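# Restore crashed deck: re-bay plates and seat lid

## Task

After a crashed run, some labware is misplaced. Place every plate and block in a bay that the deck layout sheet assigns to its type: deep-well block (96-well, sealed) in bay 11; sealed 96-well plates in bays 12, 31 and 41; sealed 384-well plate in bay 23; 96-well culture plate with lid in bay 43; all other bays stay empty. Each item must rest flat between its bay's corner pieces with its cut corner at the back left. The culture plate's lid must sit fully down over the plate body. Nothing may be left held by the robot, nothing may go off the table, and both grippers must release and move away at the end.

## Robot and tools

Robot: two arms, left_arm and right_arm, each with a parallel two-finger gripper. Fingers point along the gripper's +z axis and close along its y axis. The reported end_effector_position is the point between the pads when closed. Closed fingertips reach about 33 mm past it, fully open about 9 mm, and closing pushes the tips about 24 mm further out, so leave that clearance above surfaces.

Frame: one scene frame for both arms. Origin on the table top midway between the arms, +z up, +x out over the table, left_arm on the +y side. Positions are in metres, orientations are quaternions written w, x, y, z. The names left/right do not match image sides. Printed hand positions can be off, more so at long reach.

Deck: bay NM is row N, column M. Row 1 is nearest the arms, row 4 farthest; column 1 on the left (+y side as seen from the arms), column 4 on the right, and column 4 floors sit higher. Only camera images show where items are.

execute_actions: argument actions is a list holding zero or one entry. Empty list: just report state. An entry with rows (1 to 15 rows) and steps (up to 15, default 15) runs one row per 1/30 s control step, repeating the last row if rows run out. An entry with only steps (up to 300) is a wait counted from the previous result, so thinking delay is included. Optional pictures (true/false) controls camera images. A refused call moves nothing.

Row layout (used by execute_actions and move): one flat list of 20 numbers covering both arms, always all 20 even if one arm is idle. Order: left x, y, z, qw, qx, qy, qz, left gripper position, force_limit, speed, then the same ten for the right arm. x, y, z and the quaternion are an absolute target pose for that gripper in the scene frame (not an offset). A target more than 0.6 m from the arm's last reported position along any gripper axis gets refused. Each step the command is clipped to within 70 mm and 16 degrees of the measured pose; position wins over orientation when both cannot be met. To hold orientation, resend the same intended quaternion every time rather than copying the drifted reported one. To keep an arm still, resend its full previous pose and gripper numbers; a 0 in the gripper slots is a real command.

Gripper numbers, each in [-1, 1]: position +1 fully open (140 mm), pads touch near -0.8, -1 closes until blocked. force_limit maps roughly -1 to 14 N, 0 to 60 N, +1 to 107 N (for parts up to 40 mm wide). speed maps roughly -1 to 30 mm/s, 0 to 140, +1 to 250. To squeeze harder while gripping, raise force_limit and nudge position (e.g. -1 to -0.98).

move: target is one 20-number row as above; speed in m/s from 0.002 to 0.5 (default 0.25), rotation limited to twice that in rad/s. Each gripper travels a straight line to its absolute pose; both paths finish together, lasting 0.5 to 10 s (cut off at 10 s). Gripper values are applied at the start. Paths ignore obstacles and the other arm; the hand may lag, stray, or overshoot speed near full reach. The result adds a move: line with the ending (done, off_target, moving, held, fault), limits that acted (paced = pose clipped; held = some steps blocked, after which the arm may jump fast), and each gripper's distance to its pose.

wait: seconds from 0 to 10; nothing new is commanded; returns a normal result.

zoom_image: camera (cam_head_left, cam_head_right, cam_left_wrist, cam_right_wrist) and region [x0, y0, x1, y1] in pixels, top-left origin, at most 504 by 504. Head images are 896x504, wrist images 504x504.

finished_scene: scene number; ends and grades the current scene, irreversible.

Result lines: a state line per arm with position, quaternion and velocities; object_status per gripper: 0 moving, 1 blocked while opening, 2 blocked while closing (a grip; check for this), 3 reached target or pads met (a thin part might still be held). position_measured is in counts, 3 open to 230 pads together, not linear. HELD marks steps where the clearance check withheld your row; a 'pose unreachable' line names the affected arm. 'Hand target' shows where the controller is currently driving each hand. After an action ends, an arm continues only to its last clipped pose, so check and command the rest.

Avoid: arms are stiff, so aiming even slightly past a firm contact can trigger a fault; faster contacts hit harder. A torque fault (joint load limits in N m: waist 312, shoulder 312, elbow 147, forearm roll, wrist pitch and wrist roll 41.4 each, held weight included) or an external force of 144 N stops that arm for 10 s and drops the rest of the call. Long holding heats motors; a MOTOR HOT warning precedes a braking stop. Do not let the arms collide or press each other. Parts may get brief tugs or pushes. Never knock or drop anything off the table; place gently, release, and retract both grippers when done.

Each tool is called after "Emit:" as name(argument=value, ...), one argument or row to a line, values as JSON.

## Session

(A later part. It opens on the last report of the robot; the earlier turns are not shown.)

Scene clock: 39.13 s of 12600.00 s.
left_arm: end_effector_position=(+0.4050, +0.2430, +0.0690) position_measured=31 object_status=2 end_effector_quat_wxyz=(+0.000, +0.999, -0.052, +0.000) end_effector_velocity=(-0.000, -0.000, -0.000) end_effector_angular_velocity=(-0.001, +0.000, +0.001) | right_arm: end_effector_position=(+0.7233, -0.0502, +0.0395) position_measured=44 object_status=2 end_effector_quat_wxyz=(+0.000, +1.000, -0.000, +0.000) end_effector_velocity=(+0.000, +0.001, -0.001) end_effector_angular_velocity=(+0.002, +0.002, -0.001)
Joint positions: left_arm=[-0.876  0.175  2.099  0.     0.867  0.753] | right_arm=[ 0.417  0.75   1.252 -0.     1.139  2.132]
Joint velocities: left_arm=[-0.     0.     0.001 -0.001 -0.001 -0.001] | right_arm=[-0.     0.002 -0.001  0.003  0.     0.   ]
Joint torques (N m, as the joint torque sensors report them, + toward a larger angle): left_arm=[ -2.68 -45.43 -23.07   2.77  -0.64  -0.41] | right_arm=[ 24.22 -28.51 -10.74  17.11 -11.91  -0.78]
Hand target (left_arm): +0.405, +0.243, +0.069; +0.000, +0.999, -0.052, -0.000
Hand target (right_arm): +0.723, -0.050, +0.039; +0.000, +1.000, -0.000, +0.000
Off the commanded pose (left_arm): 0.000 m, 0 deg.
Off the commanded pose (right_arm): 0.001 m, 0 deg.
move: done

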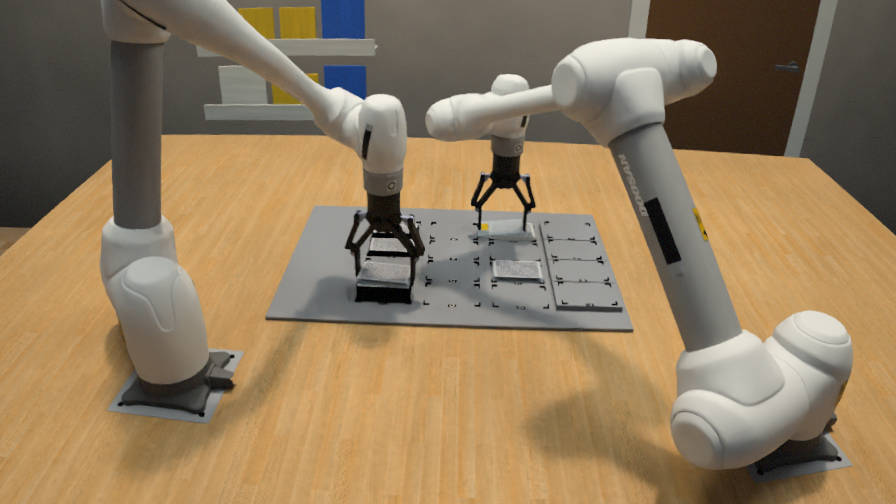

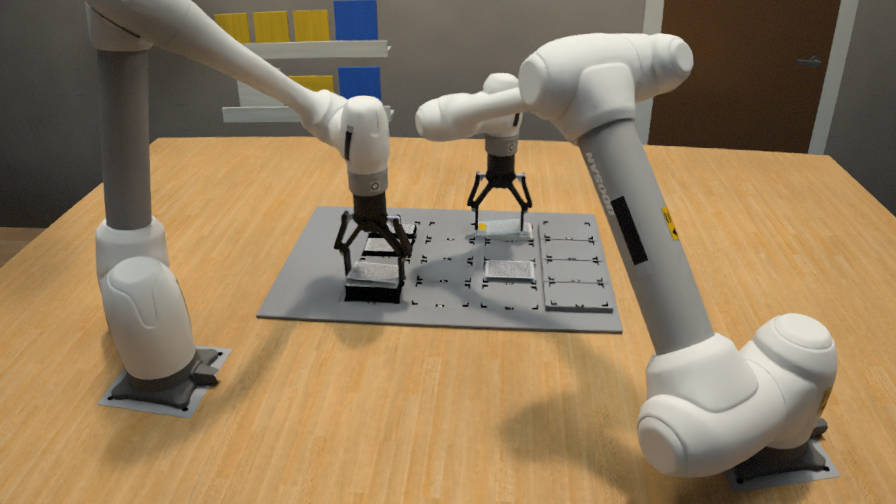

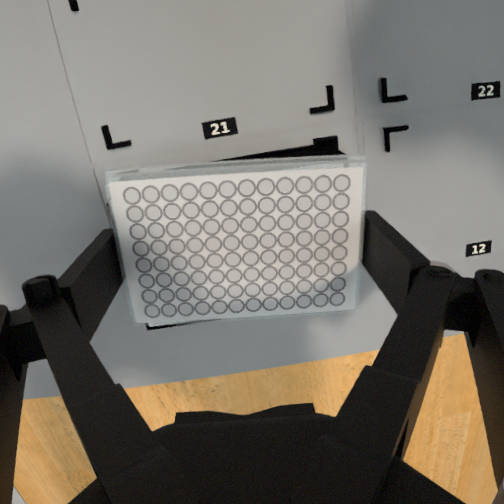

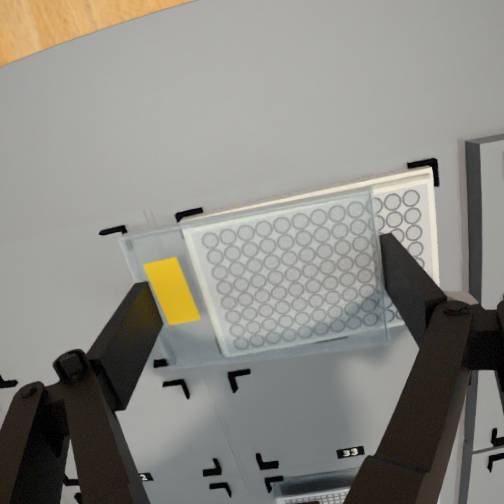

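Emit:
move(
  target=[0.405,0.243,0.071,0,0.9986,-0.052,0,0.48,0,-1,0.723,-0.05,0.042,0,1,0,0,1,-0.6,0],
  speed=0.01,
)

Emit:
move(
  target=[0.405,0.243,0.09,0,1,0,0,0.48,0,-1,0.723,-0.045,0.041,0.048,0.999,0,0,1,-0.6,0],
  speed=0.04,
)

Emit:
move(
  target=[0.405,0.243,0.09,0,1,0,0,0.48,0,-1,0.723,-0.045,0.035,0.048,0.999,0,0,1,-0.6,0],
  speed=0.02,
)

Emit:
zoom_image(
  camera="cam_head_left",
  region=[450,200,570,260],
)

Scene clock: 56.33 s of 12600.00 s.
left_arm: end_effector_position=(+0.4050, +0.2430, +0.0710) position_measured=35 object_status=2 end_effector_quat_wxyz=(+0.000, +0.999, -0.052, -0.000) end_effector_velocity=(-0.000, +0.001, +0.000) end_effector_angular_velocity=(+0.001, +0.001, -0.000) | right_arm: end_effector_position=(+0.7230, -0.0500, +0.0419) position_measured=3 object_status=3 end_effector_quat_wxyz=(+0.000, +1.000, +0.000, -0.000) end_effector_velocity=(+0.000, +0.001, +0.001) end_effector_angular_velocity=(+0.000, -0.002, +0.001)
Joint positions: left_arm=[-0.876  0.172  2.098 -0.     0.872  0.753] | right_arm=[0.417 0.749 1.25  0.    1.142 2.132]
Joint velocities: left_arm=[ 0.    -0.     0.     0.     0.002  0.001] | right_arm=[ 0.001 -0.001 -0.001 -0.001  0.    -0.   ]
Joint torques (N m, as the joint torque sensors report them, + toward a larger angle): left_arm=[ -0.95 -54.64 -28.73   3.48   0.41  -0.28] | right_arm=[   4.51 -106.57  -38.59    4.33   -0.38   -0.99]
Hand target (left_arm): +0.405, +0.243, +0.071; -0.000, +0.999, -0.052, +0.000
Hand target (right_arm): +0.723, -0.050, +0.042; +0.000, +1.000, -0.000, +0.000
Off the commanded pose (left_arm): 0.000 m, 0 deg.
Off the commanded pose (right_arm): 0.000 m, 0 deg.
After step 90, 13.50 s passed at rest.
move: done

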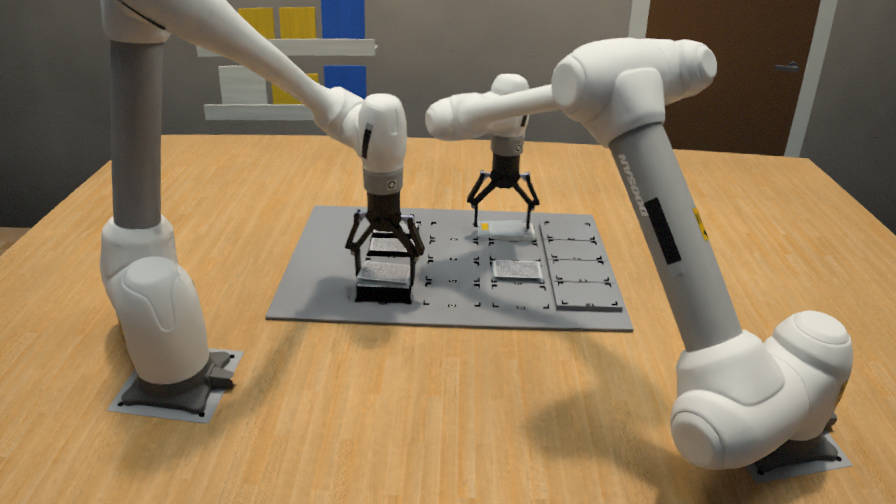

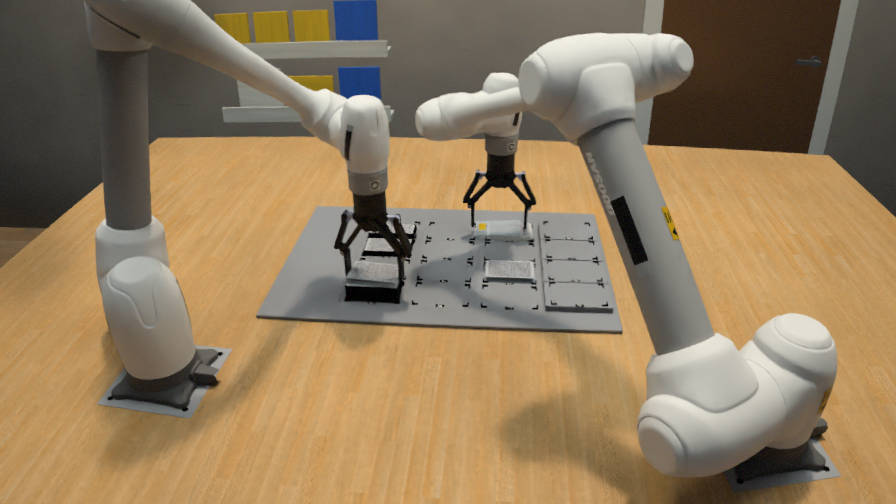

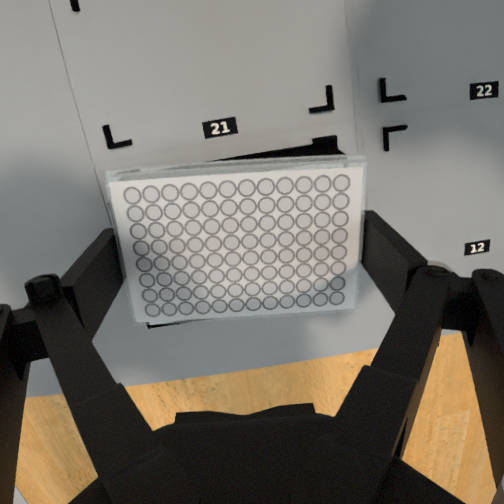

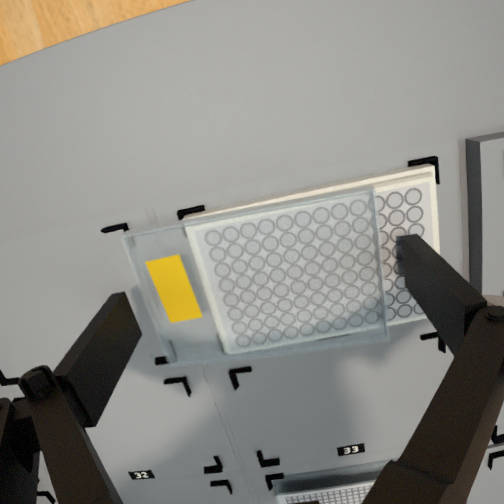

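Scene clock: 57.87 s of 12600.00 s.
left_arm: end_effector_position=(+0.4050, +0.2430, +0.0899) position_measured=35 object_status=2 end_effector_quat_wxyz=(+0.000, +1.000, -0.000, -0.000) end_effector_velocity=(-0.000, -0.000, +0.001) end_effector_angular_velocity=(+0.000, -0.000, +0.005) | right_arm: end_effector_position=(+0.7230, -0.0450, +0.0410) position_measured=3 object_status=3 end_effector_quat_wxyz=(+0.048, +0.999, +0.000, +0.000) end_effector_velocity=(-0.000, +0.000, +0.000) end_effector_angular_velocity=(-0.004, +0.000, +0.000)
Joint positions: left_arm=[-0.876  0.15   2.081 -0.     0.91   0.65 ] | right_arm=[ 0.45   0.784  1.191 -0.084  1.222  2.196]
Joint velocities: left_arm=[-0.    -0.001 -0.001  0.     0.002 -0.005] | right_arm=[ 0.002  0.001 -0.002 -0.003  0.004  0.003]
Joint torques (N m, as the joint torque sensors report them, + toward a larger angle): left_arm=[ -1.57 -51.87 -30.17   3.65   0.6   -0.02] | right_arm=[   1.63 -107.09  -36.85    3.9    -0.81   -0.63]
Hand target (left_arm): +0.405, +0.243, +0.090; -0.000, +1.000, +0.000, +0.000
Hand target (right_arm): +0.723, -0.045, +0.041; +0.048, +0.999, +0.000, +0.000
Off the commanded pose (left_arm): 0.000 m, 0 deg.
Off the commanded pose (right_arm): 0.000 m, 0 deg.
move: done

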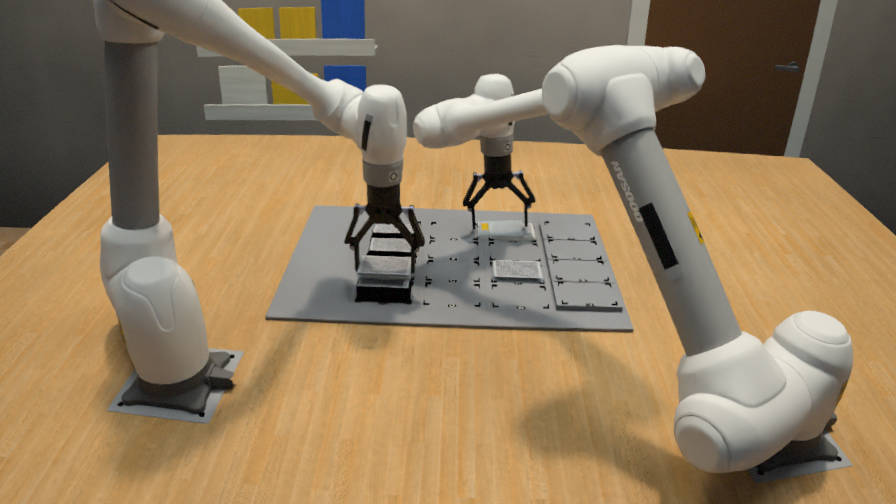

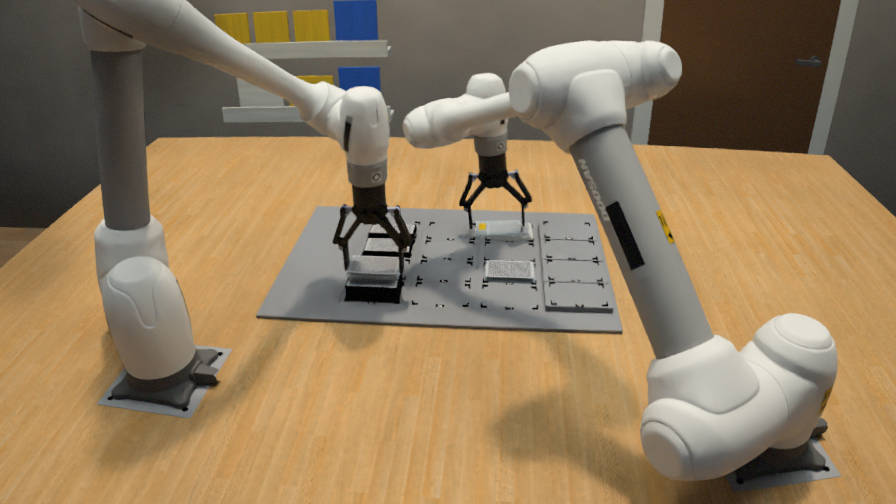

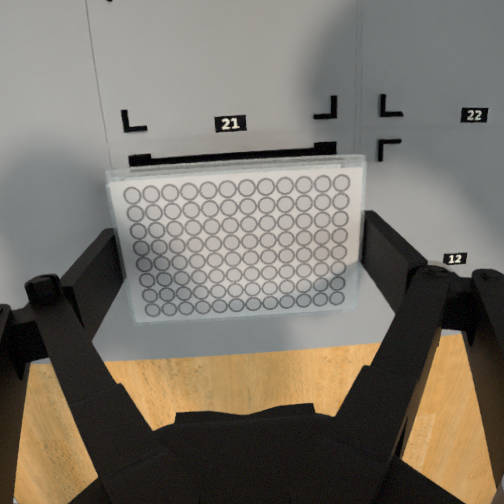

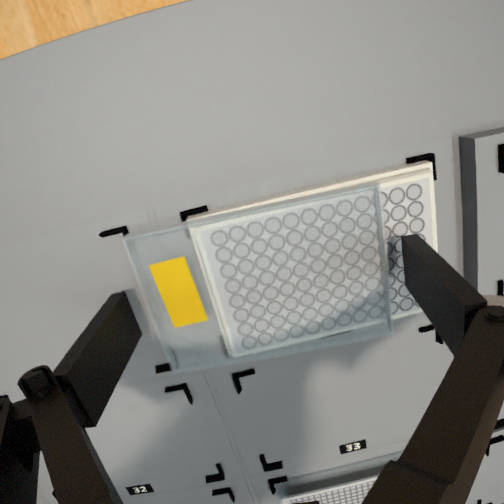

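Scene clock: 58.57 s of 12600.00 s.
left_arm: end_effector_position=(+0.4050, +0.2430, +0.0900) position_measured=35 object_status=2 end_effector_quat_wxyz=(+0.000, +1.000, +0.000, -0.000) end_effector_velocity=(+0.000, +0.000, +0.000) end_effector_angular_velocity=(+0.001, -0.000, -0.001) | right_arm: end_effector_position=(+0.7230, -0.0450, +0.0351) position_measured=3 object_status=3 end_effector_quat_wxyz=(+0.048, +0.999, +0.000, +0.000) end_effector_velocity=(+0.001, -0.000, +0.001) end_effector_angular_velocity=(+0.000, -0.002, +0.000)
Joint positions: left_arm=[-0.876  0.15   2.081 -0.     0.91   0.649] | right_arm=[ 0.45   0.788  1.195 -0.085  1.214  2.197]
Joint velocities: left_arm=[-0.    -0.     0.     0.001  0.001  0.   ] | right_arm=[-0.    -0.001  0.    -0.001 -0.001  0.   ]
Joint torques (N m, as the joint torque sensors report them, + toward a larger angle): left_arm=[ -0.39 -53.5  -29.76   3.77   0.31  -0.53] | right_arm=[  -0.11 -114.5   -38.68    4.15    0.61   -0.27]
Hand target (left_arm): +0.405, +0.243, +0.090; +0.000, +1.000, +0.000, -0.000
Hand target (right_arm): +0.723, -0.045, +0.035; +0.048, +0.999, +0.000, -0.000
Off the commanded pose (left_arm): 0.000 m, 0 deg.
Off the commanded pose (right_arm): 0.000 m, 0 deg.
move: done

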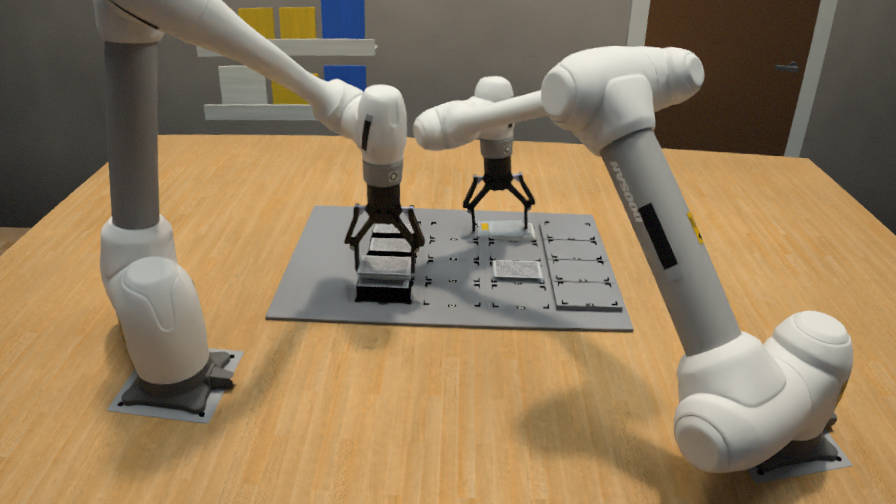

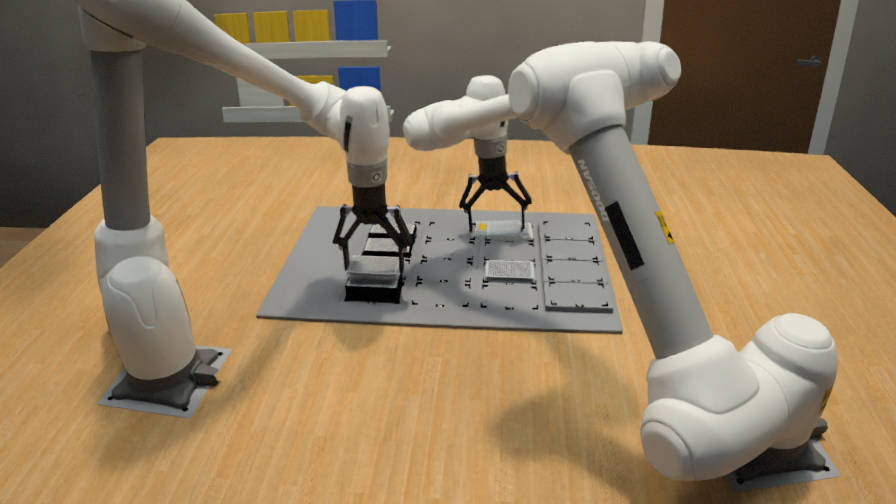

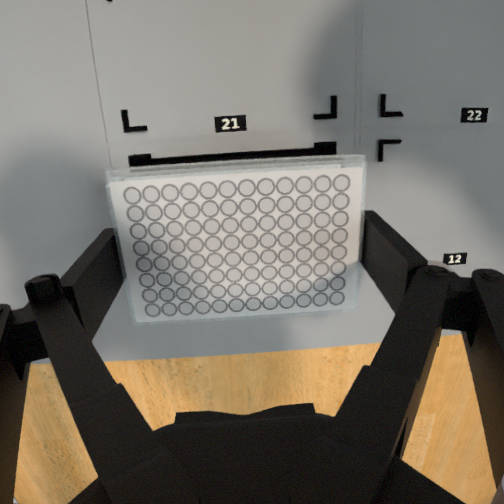

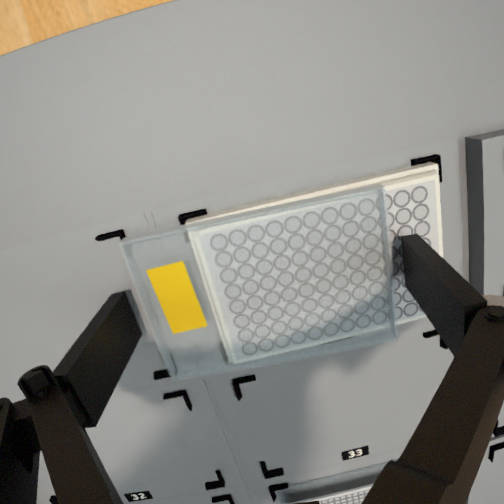

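Region (450, 200, 570, 260) of cam_head_left's 896x504 image, scaled by 4.200, with more detail than that image has.

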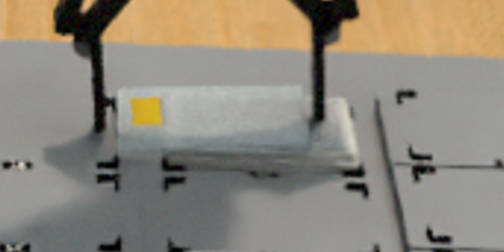

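Emit:
move(
  target=[0.405,0.243,0.09,0,1,0,0,0.48,0,-1,0.723,-0.045,0.035,0.048,0.999,0,0,0.68,-0.5,-1],
)

Scene clock: 62.43 s of 12600.00 s.
left_arm: end_effector_position=(+0.4050, +0.2430, +0.0900) position_measured=35 object_status=2 end_effector_quat_wxyz=(+0.000, +1.000, +0.000, -0.000) end_effector_velocity=(+0.001, -0.000, +0.000) end_effector_angular_velocity=(-0.001, -0.001, +0.001) | right_arm: end_effector_position=(+0.7230, -0.0450, +0.0350) position_measured=31 object_status=2 end_effector_quat_wxyz=(+0.048, +0.999, +0.000, +0.000) end_effector_velocity=(-0.000, +0.001, +0.001) end_effector_angular_velocity=(+0.001, -0.000, +0.001)
Joint positions: left_arm=[-0.876  0.15   2.081 -0.     0.91   0.649] | right_arm=[ 0.45   0.788  1.195 -0.085  1.214  2.197]
Joint velocities: left_arm=[ 0.001  0.    -0.     0.    -0.001  0.   ] | right_arm=[ 0.001 -0.    -0.     0.001 -0.    -0.   ]
Joint torques (N m, as the joint torque sensors report them, + toward a larger angle): left_arm=[ -0.87 -52.79 -29.38   3.63   0.45  -0.27] | right_arm=[  0.73 -97.83 -30.81   4.02  -0.94  -0.93]
Hand target (left_arm): +0.405, +0.243, +0.090; +0.000, +1.000, -0.000, -0.000
Hand target (right_arm): +0.723, -0.045, +0.035; +0.048, +0.999, +0.000, +0.000
Off the commanded pose (left_arm): 0.000 m, 0 deg.
Off the commanded pose (right_arm): 0.000 m, 0 deg.
After step 90, 0.07 s passed at rest.
move: done

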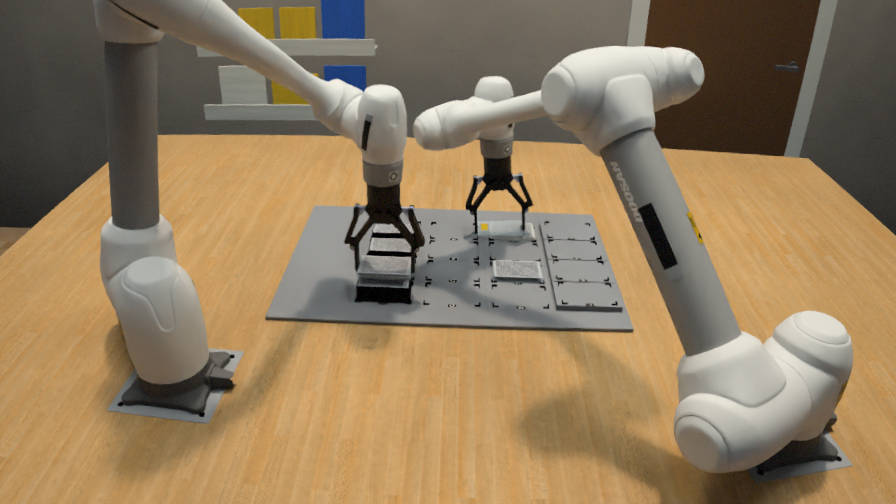

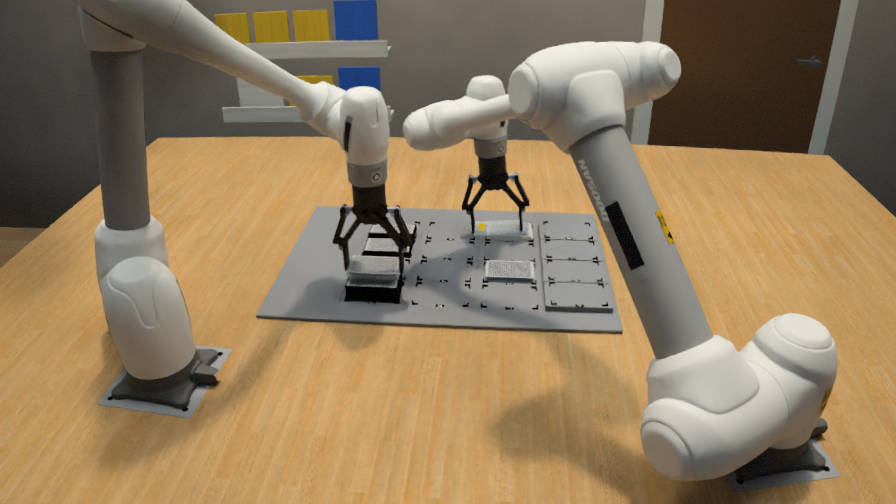

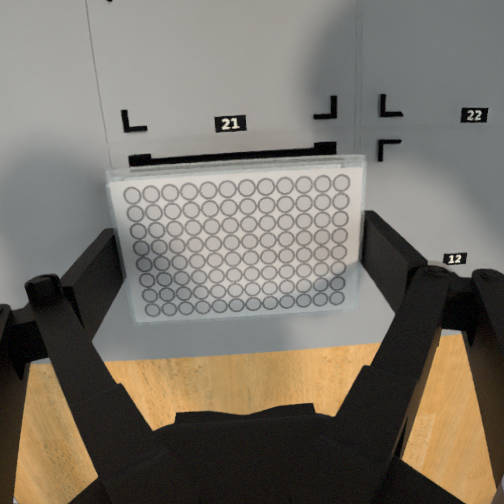

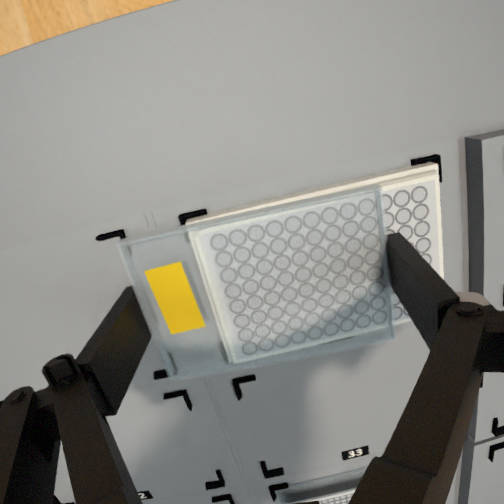

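Emit:
move(
  target=[0.405,0.243,0.09,0,1,0,0,0.48,0,-1,0.723,-0.047,0.0375,0.044,0.999,0,0,0.68,-0.5,-1],
  speed=0.01,
)

Emit:
move(
  target=[0.405,0.2,0.09,0,1,0,0,0.48,0,-1,0.723,-0.073,0.0375,0.04,0.999,0,0,0.68,-0.5,-1],
  speed=0.04,
)

Emit:
zoom_image(
  camera="cam_right_wrist",
  region=[90,150,430,400],
)

Scene clock: 70.30 s of 12600.00 s.
left_arm: end_effector_position=(+0.4050, +0.2430, +0.0900) position_measured=35 object_status=2 end_effector_quat_wxyz=(-0.000, +1.000, -0.000, -0.000) end_effector_velocity=(+0.000, -0.000, -0.000) end_effector_angular_velocity=(-0.000, +0.000, +0.001) | right_arm: end_effector_position=(+0.7230, -0.0470, +0.0375) position_measured=32 object_status=2 end_effector_quat_wxyz=(+0.044, +0.999, -0.000, -0.000) end_effector_velocity=(+0.000, +0.000, +0.002) end_effector_angular_velocity=(+0.001, -0.002, +0.001)
Joint positions: left_arm=[-0.876  0.15   2.081 -0.     0.91   0.649] | right_arm=[ 0.446  0.782  1.201 -0.078  1.209  2.19 ]
Joint velocities: left_arm=[ 0.     0.    -0.    -0.001 -0.    -0.   ] | right_arm=[-0.    -0.002  0.     0.    -0.001 -0.001]
Joint torques (N m, as the joint torque sensors report them, + toward a larger angle): left_arm=[ -1.4  -52.92 -30.28   3.74   0.34  -0.46] | right_arm=[   1.42 -111.4   -40.3     4.32   -0.53   -0.25]
Hand target (left_arm): +0.405, +0.243, +0.090; +0.000, +1.000, -0.000, -0.000
Hand target (right_arm): +0.723, -0.047, +0.038; +0.044, +0.999, -0.000, -0.000
Off the commanded pose (left_arm): 0.000 m, 0 deg.
Off the commanded pose (right_arm): 0.000 m, 0 deg.
After step 90, 4.17 s passed at rest.
move: done

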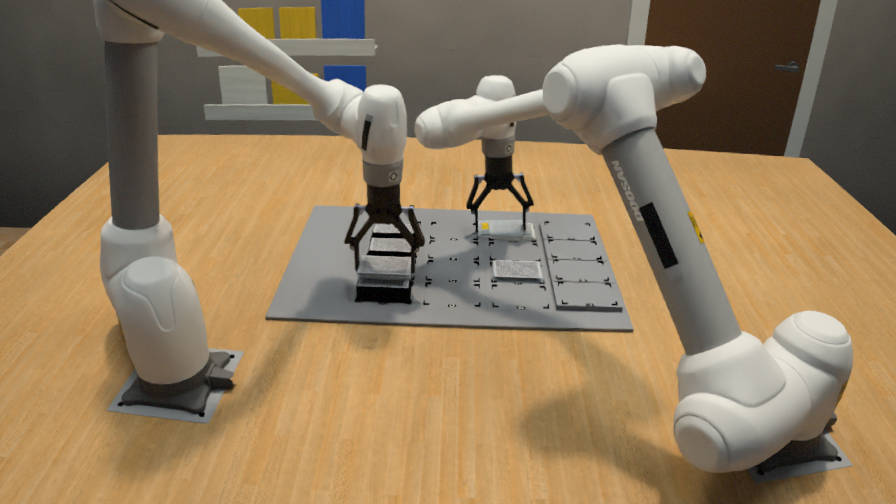

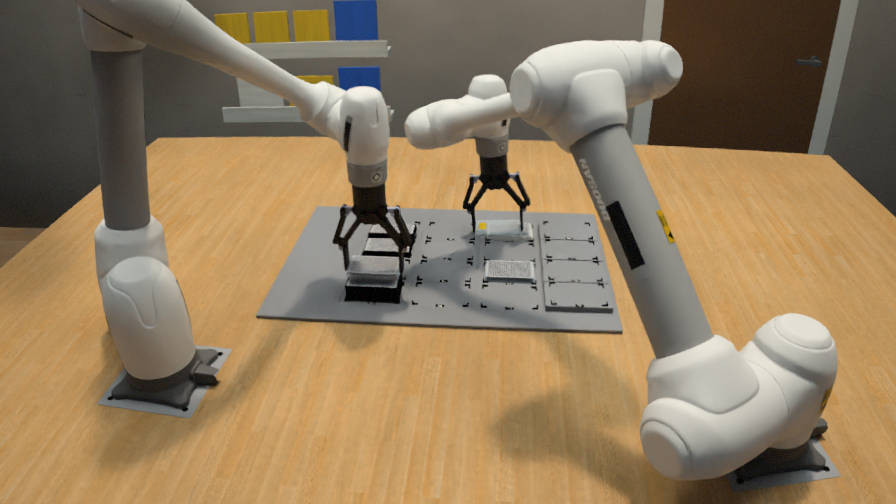

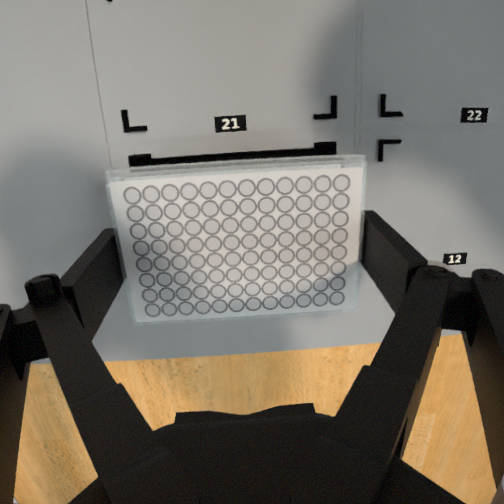

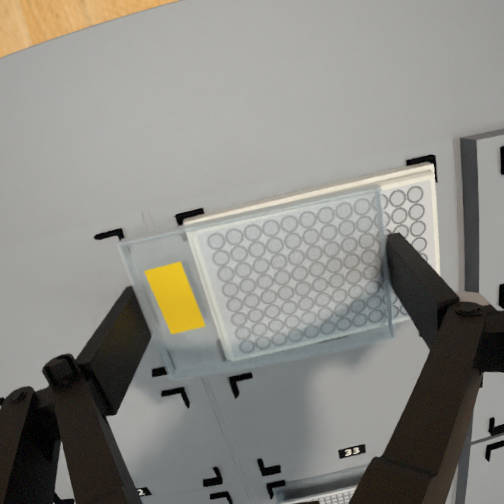

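Scene clock: 71.67 s of 12600.00 s.
left_arm: end_effector_position=(+0.4050, +0.2000, +0.0900) position_measured=35 object_status=2 end_effector_quat_wxyz=(+0.000, +1.000, +0.000, -0.000) end_effector_velocity=(-0.000, -0.001, +0.000) end_effector_angular_velocity=(-0.001, +0.000, +0.000) | right_arm: end_effector_position=(+0.7230, -0.0730, +0.0375) position_measured=32 object_status=2 end_effector_quat_wxyz=(+0.040, +0.999, +0.000, -0.000) end_effector_velocity=(+0.000, -0.001, +0.000) end_effector_angular_velocity=(+0.001, -0.000, -0.001)
Joint positions: left_arm=[-0.922  0.198  2.022 -0.     0.922  0.604] | right_arm=[ 0.42   0.756  1.248 -0.073  1.181  2.165]
Joint velocities: left_arm=[-0.001  0.001 -0.002 -0.001  0.    -0.001] | right_arm=[-0.001 -0.001  0.001  0.001 -0.001 -0.001]
Joint torques (N m, as the joint torque sensors report them, + toward a larger angle): left_arm=[ -0.48 -59.18 -29.28   3.71   0.29  -0.16] | right_arm=[   2.45 -106.42  -39.3     4.06   -0.01   -0.48]
Hand target (left_arm): +0.405, +0.200, +0.090; +0.000, +1.000, +0.000, -0.000
Hand target (right_arm): +0.723, -0.073, +0.038; +0.040, +0.999, +0.000, -0.000
Off the commanded pose (left_arm): 0.000 m, 0 deg.
Off the commanded pose (right_arm): 0.000 m, 0 deg.
move: done

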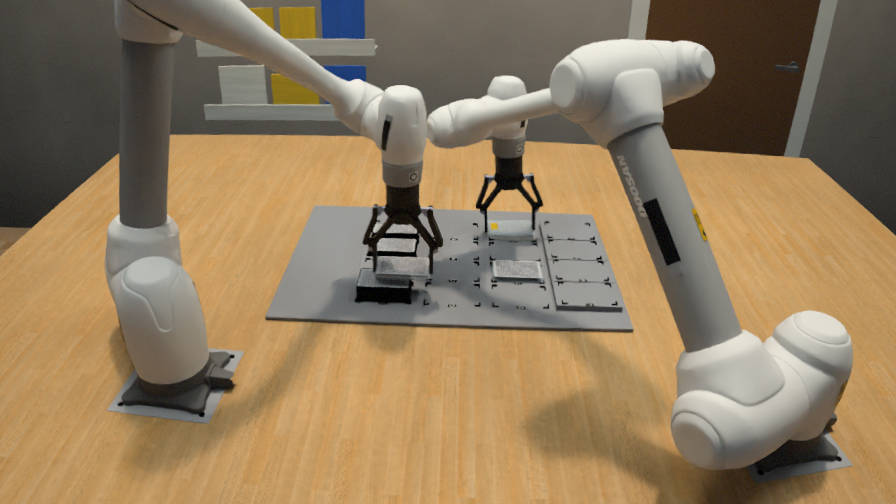

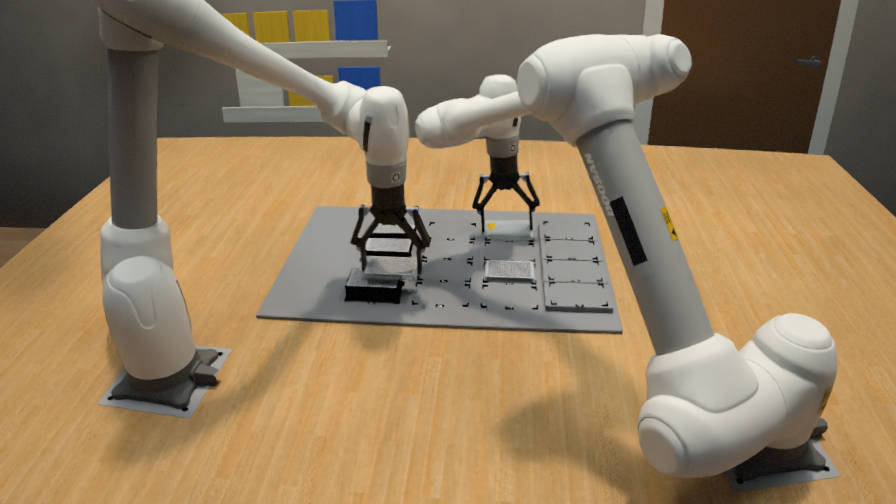

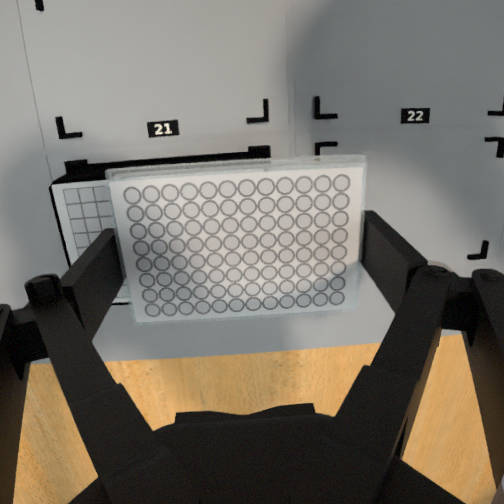

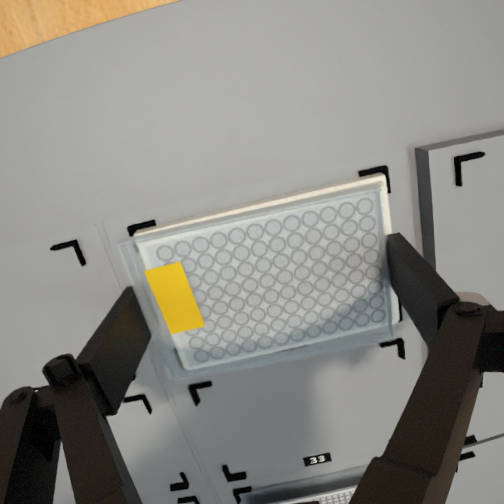

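Region (90, 150, 430, 400) of cam_right_wrist's 504x504 image, scaled by 1.482, with more detail than that image has; it fills the top 371 rows of this view, and the rest is white.

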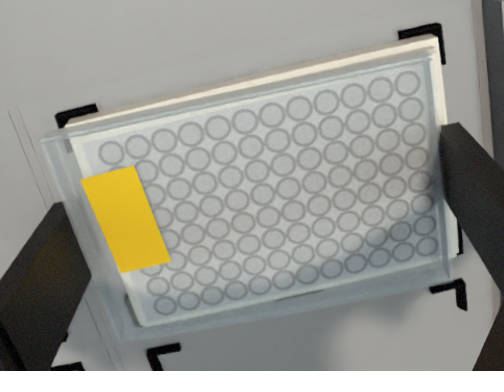

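Emit:
move(
  target=[0.405,0.2,0.09,0,1,0,0,0.48,0,-1,0.725,-0.080,0.043,0.005,1,0,0,0.68,-0.5,-1],
  speed=0.03,
)

Emit:
zoom_image(
  camera="cam_right_wrist",
  region=[90,150,430,400],
)

Emit:
zoom_image(
  camera="cam_head_left",
  region=[470,200,560,250],
)

Scene clock: 78.03 s of 12600.00 s.
left_arm: end_effector_position=(+0.4050, +0.2000, +0.0900) position_measured=35 object_status=2 end_effector_quat_wxyz=(+0.000, +1.000, +0.000, -0.000) end_effector_velocity=(-0.000, +0.001, -0.000) end_effector_angular_velocity=(+0.001, +0.001, +0.001) | right_arm: end_effector_position=(+0.7250, -0.0800, +0.0430) position_measured=32 object_status=2 end_effector_quat_wxyz=(+0.005, +1.000, -0.000, -0.000) end_effector_velocity=(-0.000, +0.001, +0.001) end_effector_angular_velocity=(+0.005, -0.000, +0.001)
Joint positions: left_arm=[-0.922  0.198  2.022 -0.     0.922  0.604] | right_arm=[ 0.391  0.728  1.286 -0.01   1.133  2.111]
Joint velocities: left_arm=[ 0.    -0.     0.001 -0.001  0.001  0.   ] | right_arm=[-0.    -0.002  0.001  0.005 -0.002 -0.003]
Joint torques (N m, as the joint torque sensors report them, + toward a larger angle): left_arm=[ -1.15 -58.64 -30.06   3.61   0.37  -0.33] | right_arm=[  -0.83 -106.84  -38.78    3.67   -0.77    0.54]
Hand target (left_arm): +0.405, +0.200, +0.090; +0.000, +1.000, -0.000, -0.000
Hand target (right_arm): +0.725, -0.080, +0.043; +0.005, +1.000, -0.000, -0.000
Off the commanded pose (left_arm): 0.000 m, 0 deg.
Off the commanded pose (right_arm): 0.000 m, 0 deg.
After step 90, 1.97 s passed at rest.
move: done

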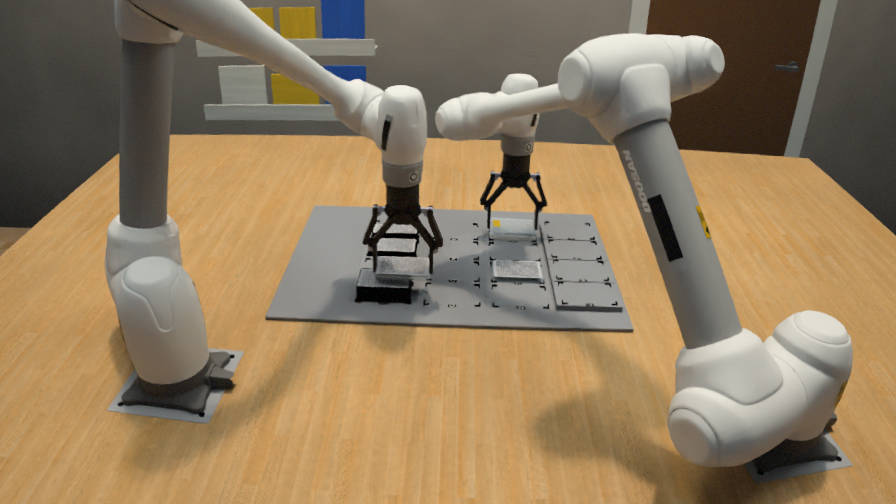

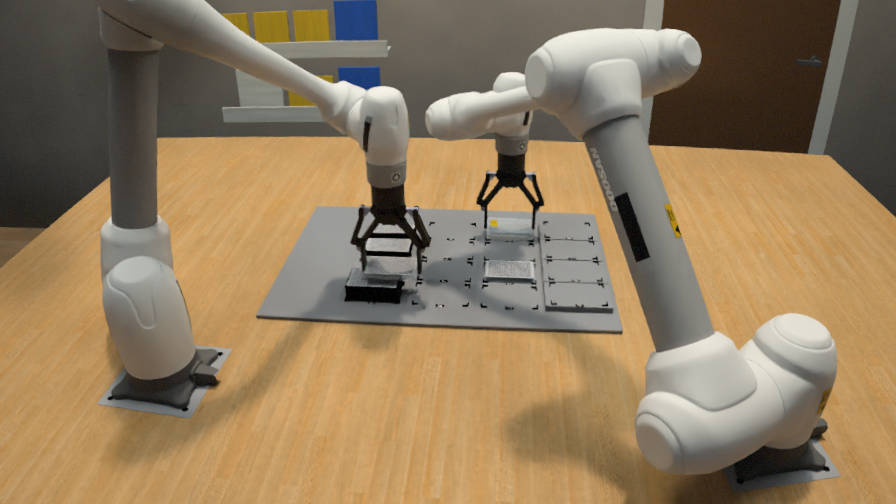

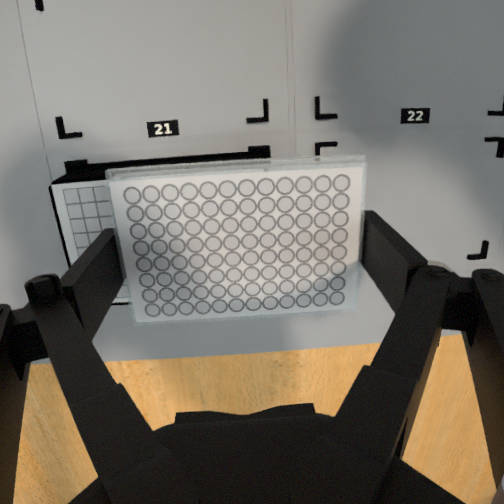

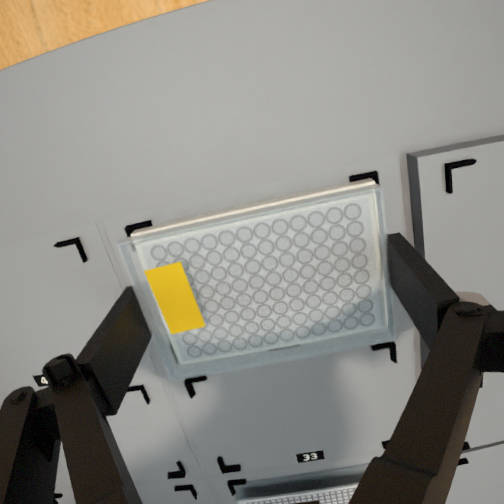

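Region (90, 150, 430, 400) of cam_right_wrist's 504x504 image, scaled by 1.482, with more detail than that image has; it fills the top 371 rows of this view, and the rest is white.

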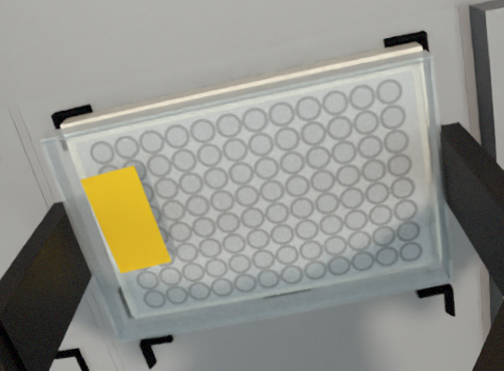

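Region (470, 200, 560, 250) of cam_head_left's 896x504 image, scaled by 5.600, with more detail than that image has.

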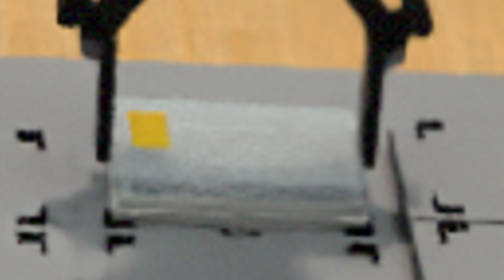

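Emit:
move(
  target=[0.405,0.2,0.09,0,1,0,0,0.48,0,-1,0.7255,-0.081,0.040,0.022,1,0,0,0.68,-0.5,-1],
  speed=0.02,
)

Emit:
zoom_image(
  camera="cam_right_wrist",
  region=[100,170,270,400],
)

Emit:
zoom_image(
  camera="cam_right_wrist",
  region=[270,150,420,380],
)

Emit:
zoom_image(
  camera="cam_head_left",
  region=[470,200,560,250],
)

Scene clock: 84.87 s of 12600.00 s.
left_arm: end_effector_position=(+0.4050, +0.2000, +0.0900) position_measured=35 object_status=2 end_effector_quat_wxyz=(+0.000, +1.000, -0.000, +0.000) end_effector_velocity=(+0.000, -0.000, +0.000) end_effector_angular_velocity=(-0.001, -0.000, +0.001) | right_arm: end_effector_position=(+0.7255, -0.0810, +0.0400) position_measured=32 object_status=2 end_effector_quat_wxyz=(+0.022, +1.000, +0.000, +0.000) end_effector_velocity=(-0.001, -0.000, -0.001) end_effector_angular_velocity=(-0.002, +0.002, -0.001)
Joint positions: left_arm=[-0.922  0.198  2.022 -0.     0.922  0.604] | right_arm=[ 0.4    0.739  1.272 -0.041  1.153  2.133]
Joint velocities: left_arm=[ 0.001 -0.     0.    -0.001 -0.001 -0.   ] | right_arm=[ 0.     0.     0.001 -0.001  0.002  0.002]
Joint torques (N m, as the joint torque sensors report them, + toward a larger angle): left_arm=[ -1.82 -57.92 -30.03   3.64   0.41  -0.37] | right_arm=[   2.51 -108.38  -37.      4.02   -0.21    0.2 ]
Hand target (left_arm): +0.405, +0.200, +0.090; -0.000, +1.000, -0.000, -0.000
Hand target (right_arm): +0.726, -0.081, +0.040; +0.022, +1.000, +0.000, +0.000
Off the commanded pose (left_arm): 0.000 m, 0 deg.
Off the commanded pose (right_arm): 0.000 m, 0 deg.
After step 90, 2.77 s passed at rest.
move: done

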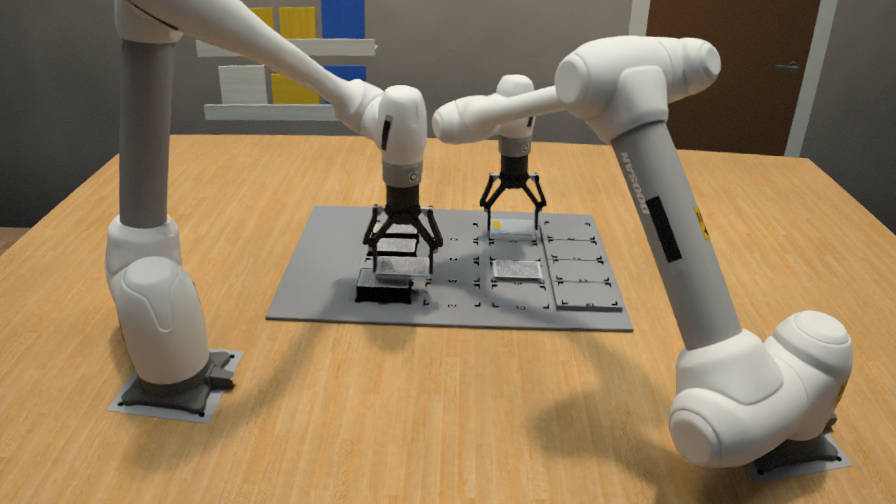

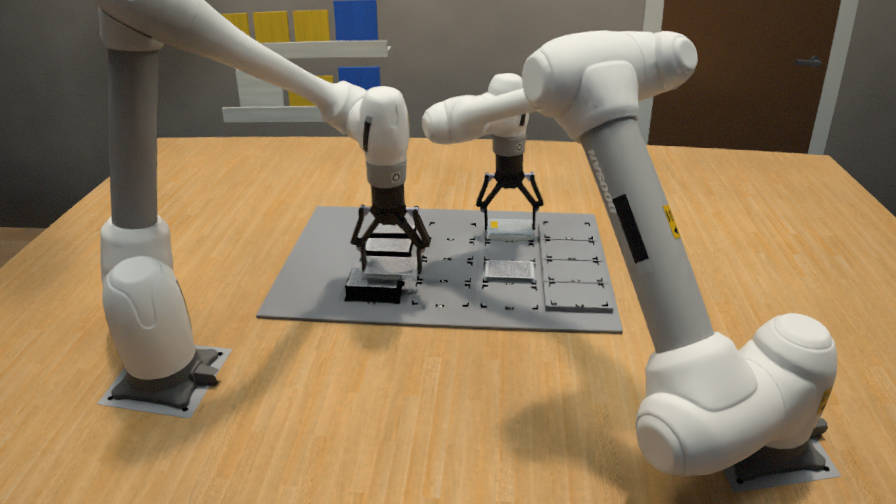

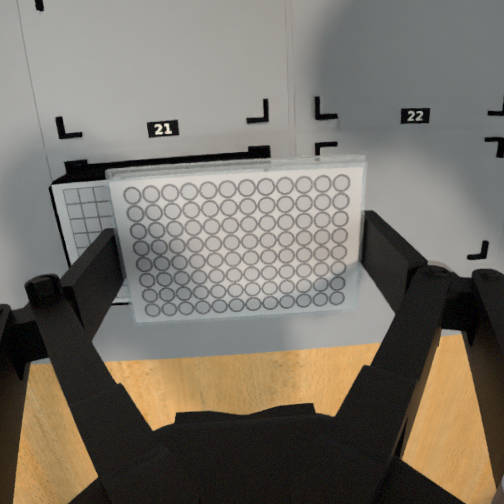

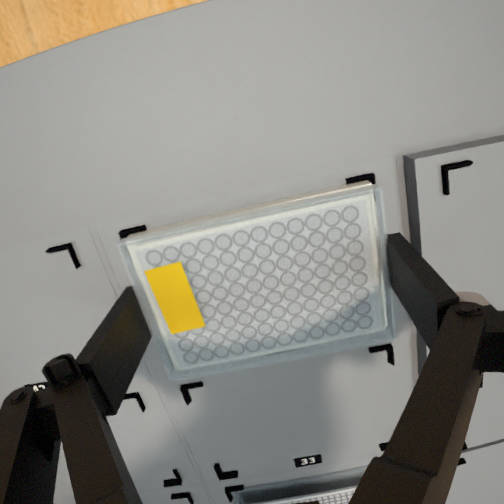

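Region (100, 170, 270, 400) of cam_right_wrist's 504x504 image, scaled by 2.191, with more detail than that image has; it fills the left 373 columns of this view, and the rest is white.

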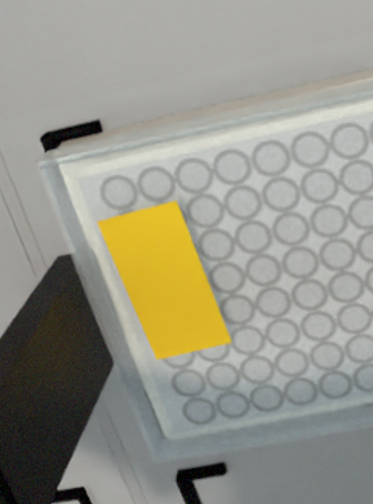

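Region (270, 150, 420, 380) of cam_right_wrist's 504x504 image, scaled by 2.191, with more detail than that image has; it fills the left 329 columns of this view, and the rest is white.

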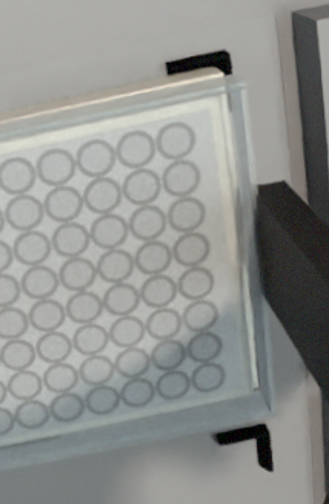

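Region (470, 200, 560, 250) of cam_head_left's 896x504 image, scaled by 5.600, with more detail than that image has.

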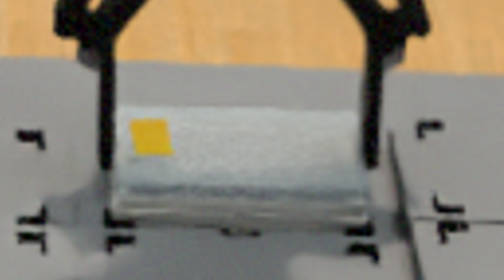

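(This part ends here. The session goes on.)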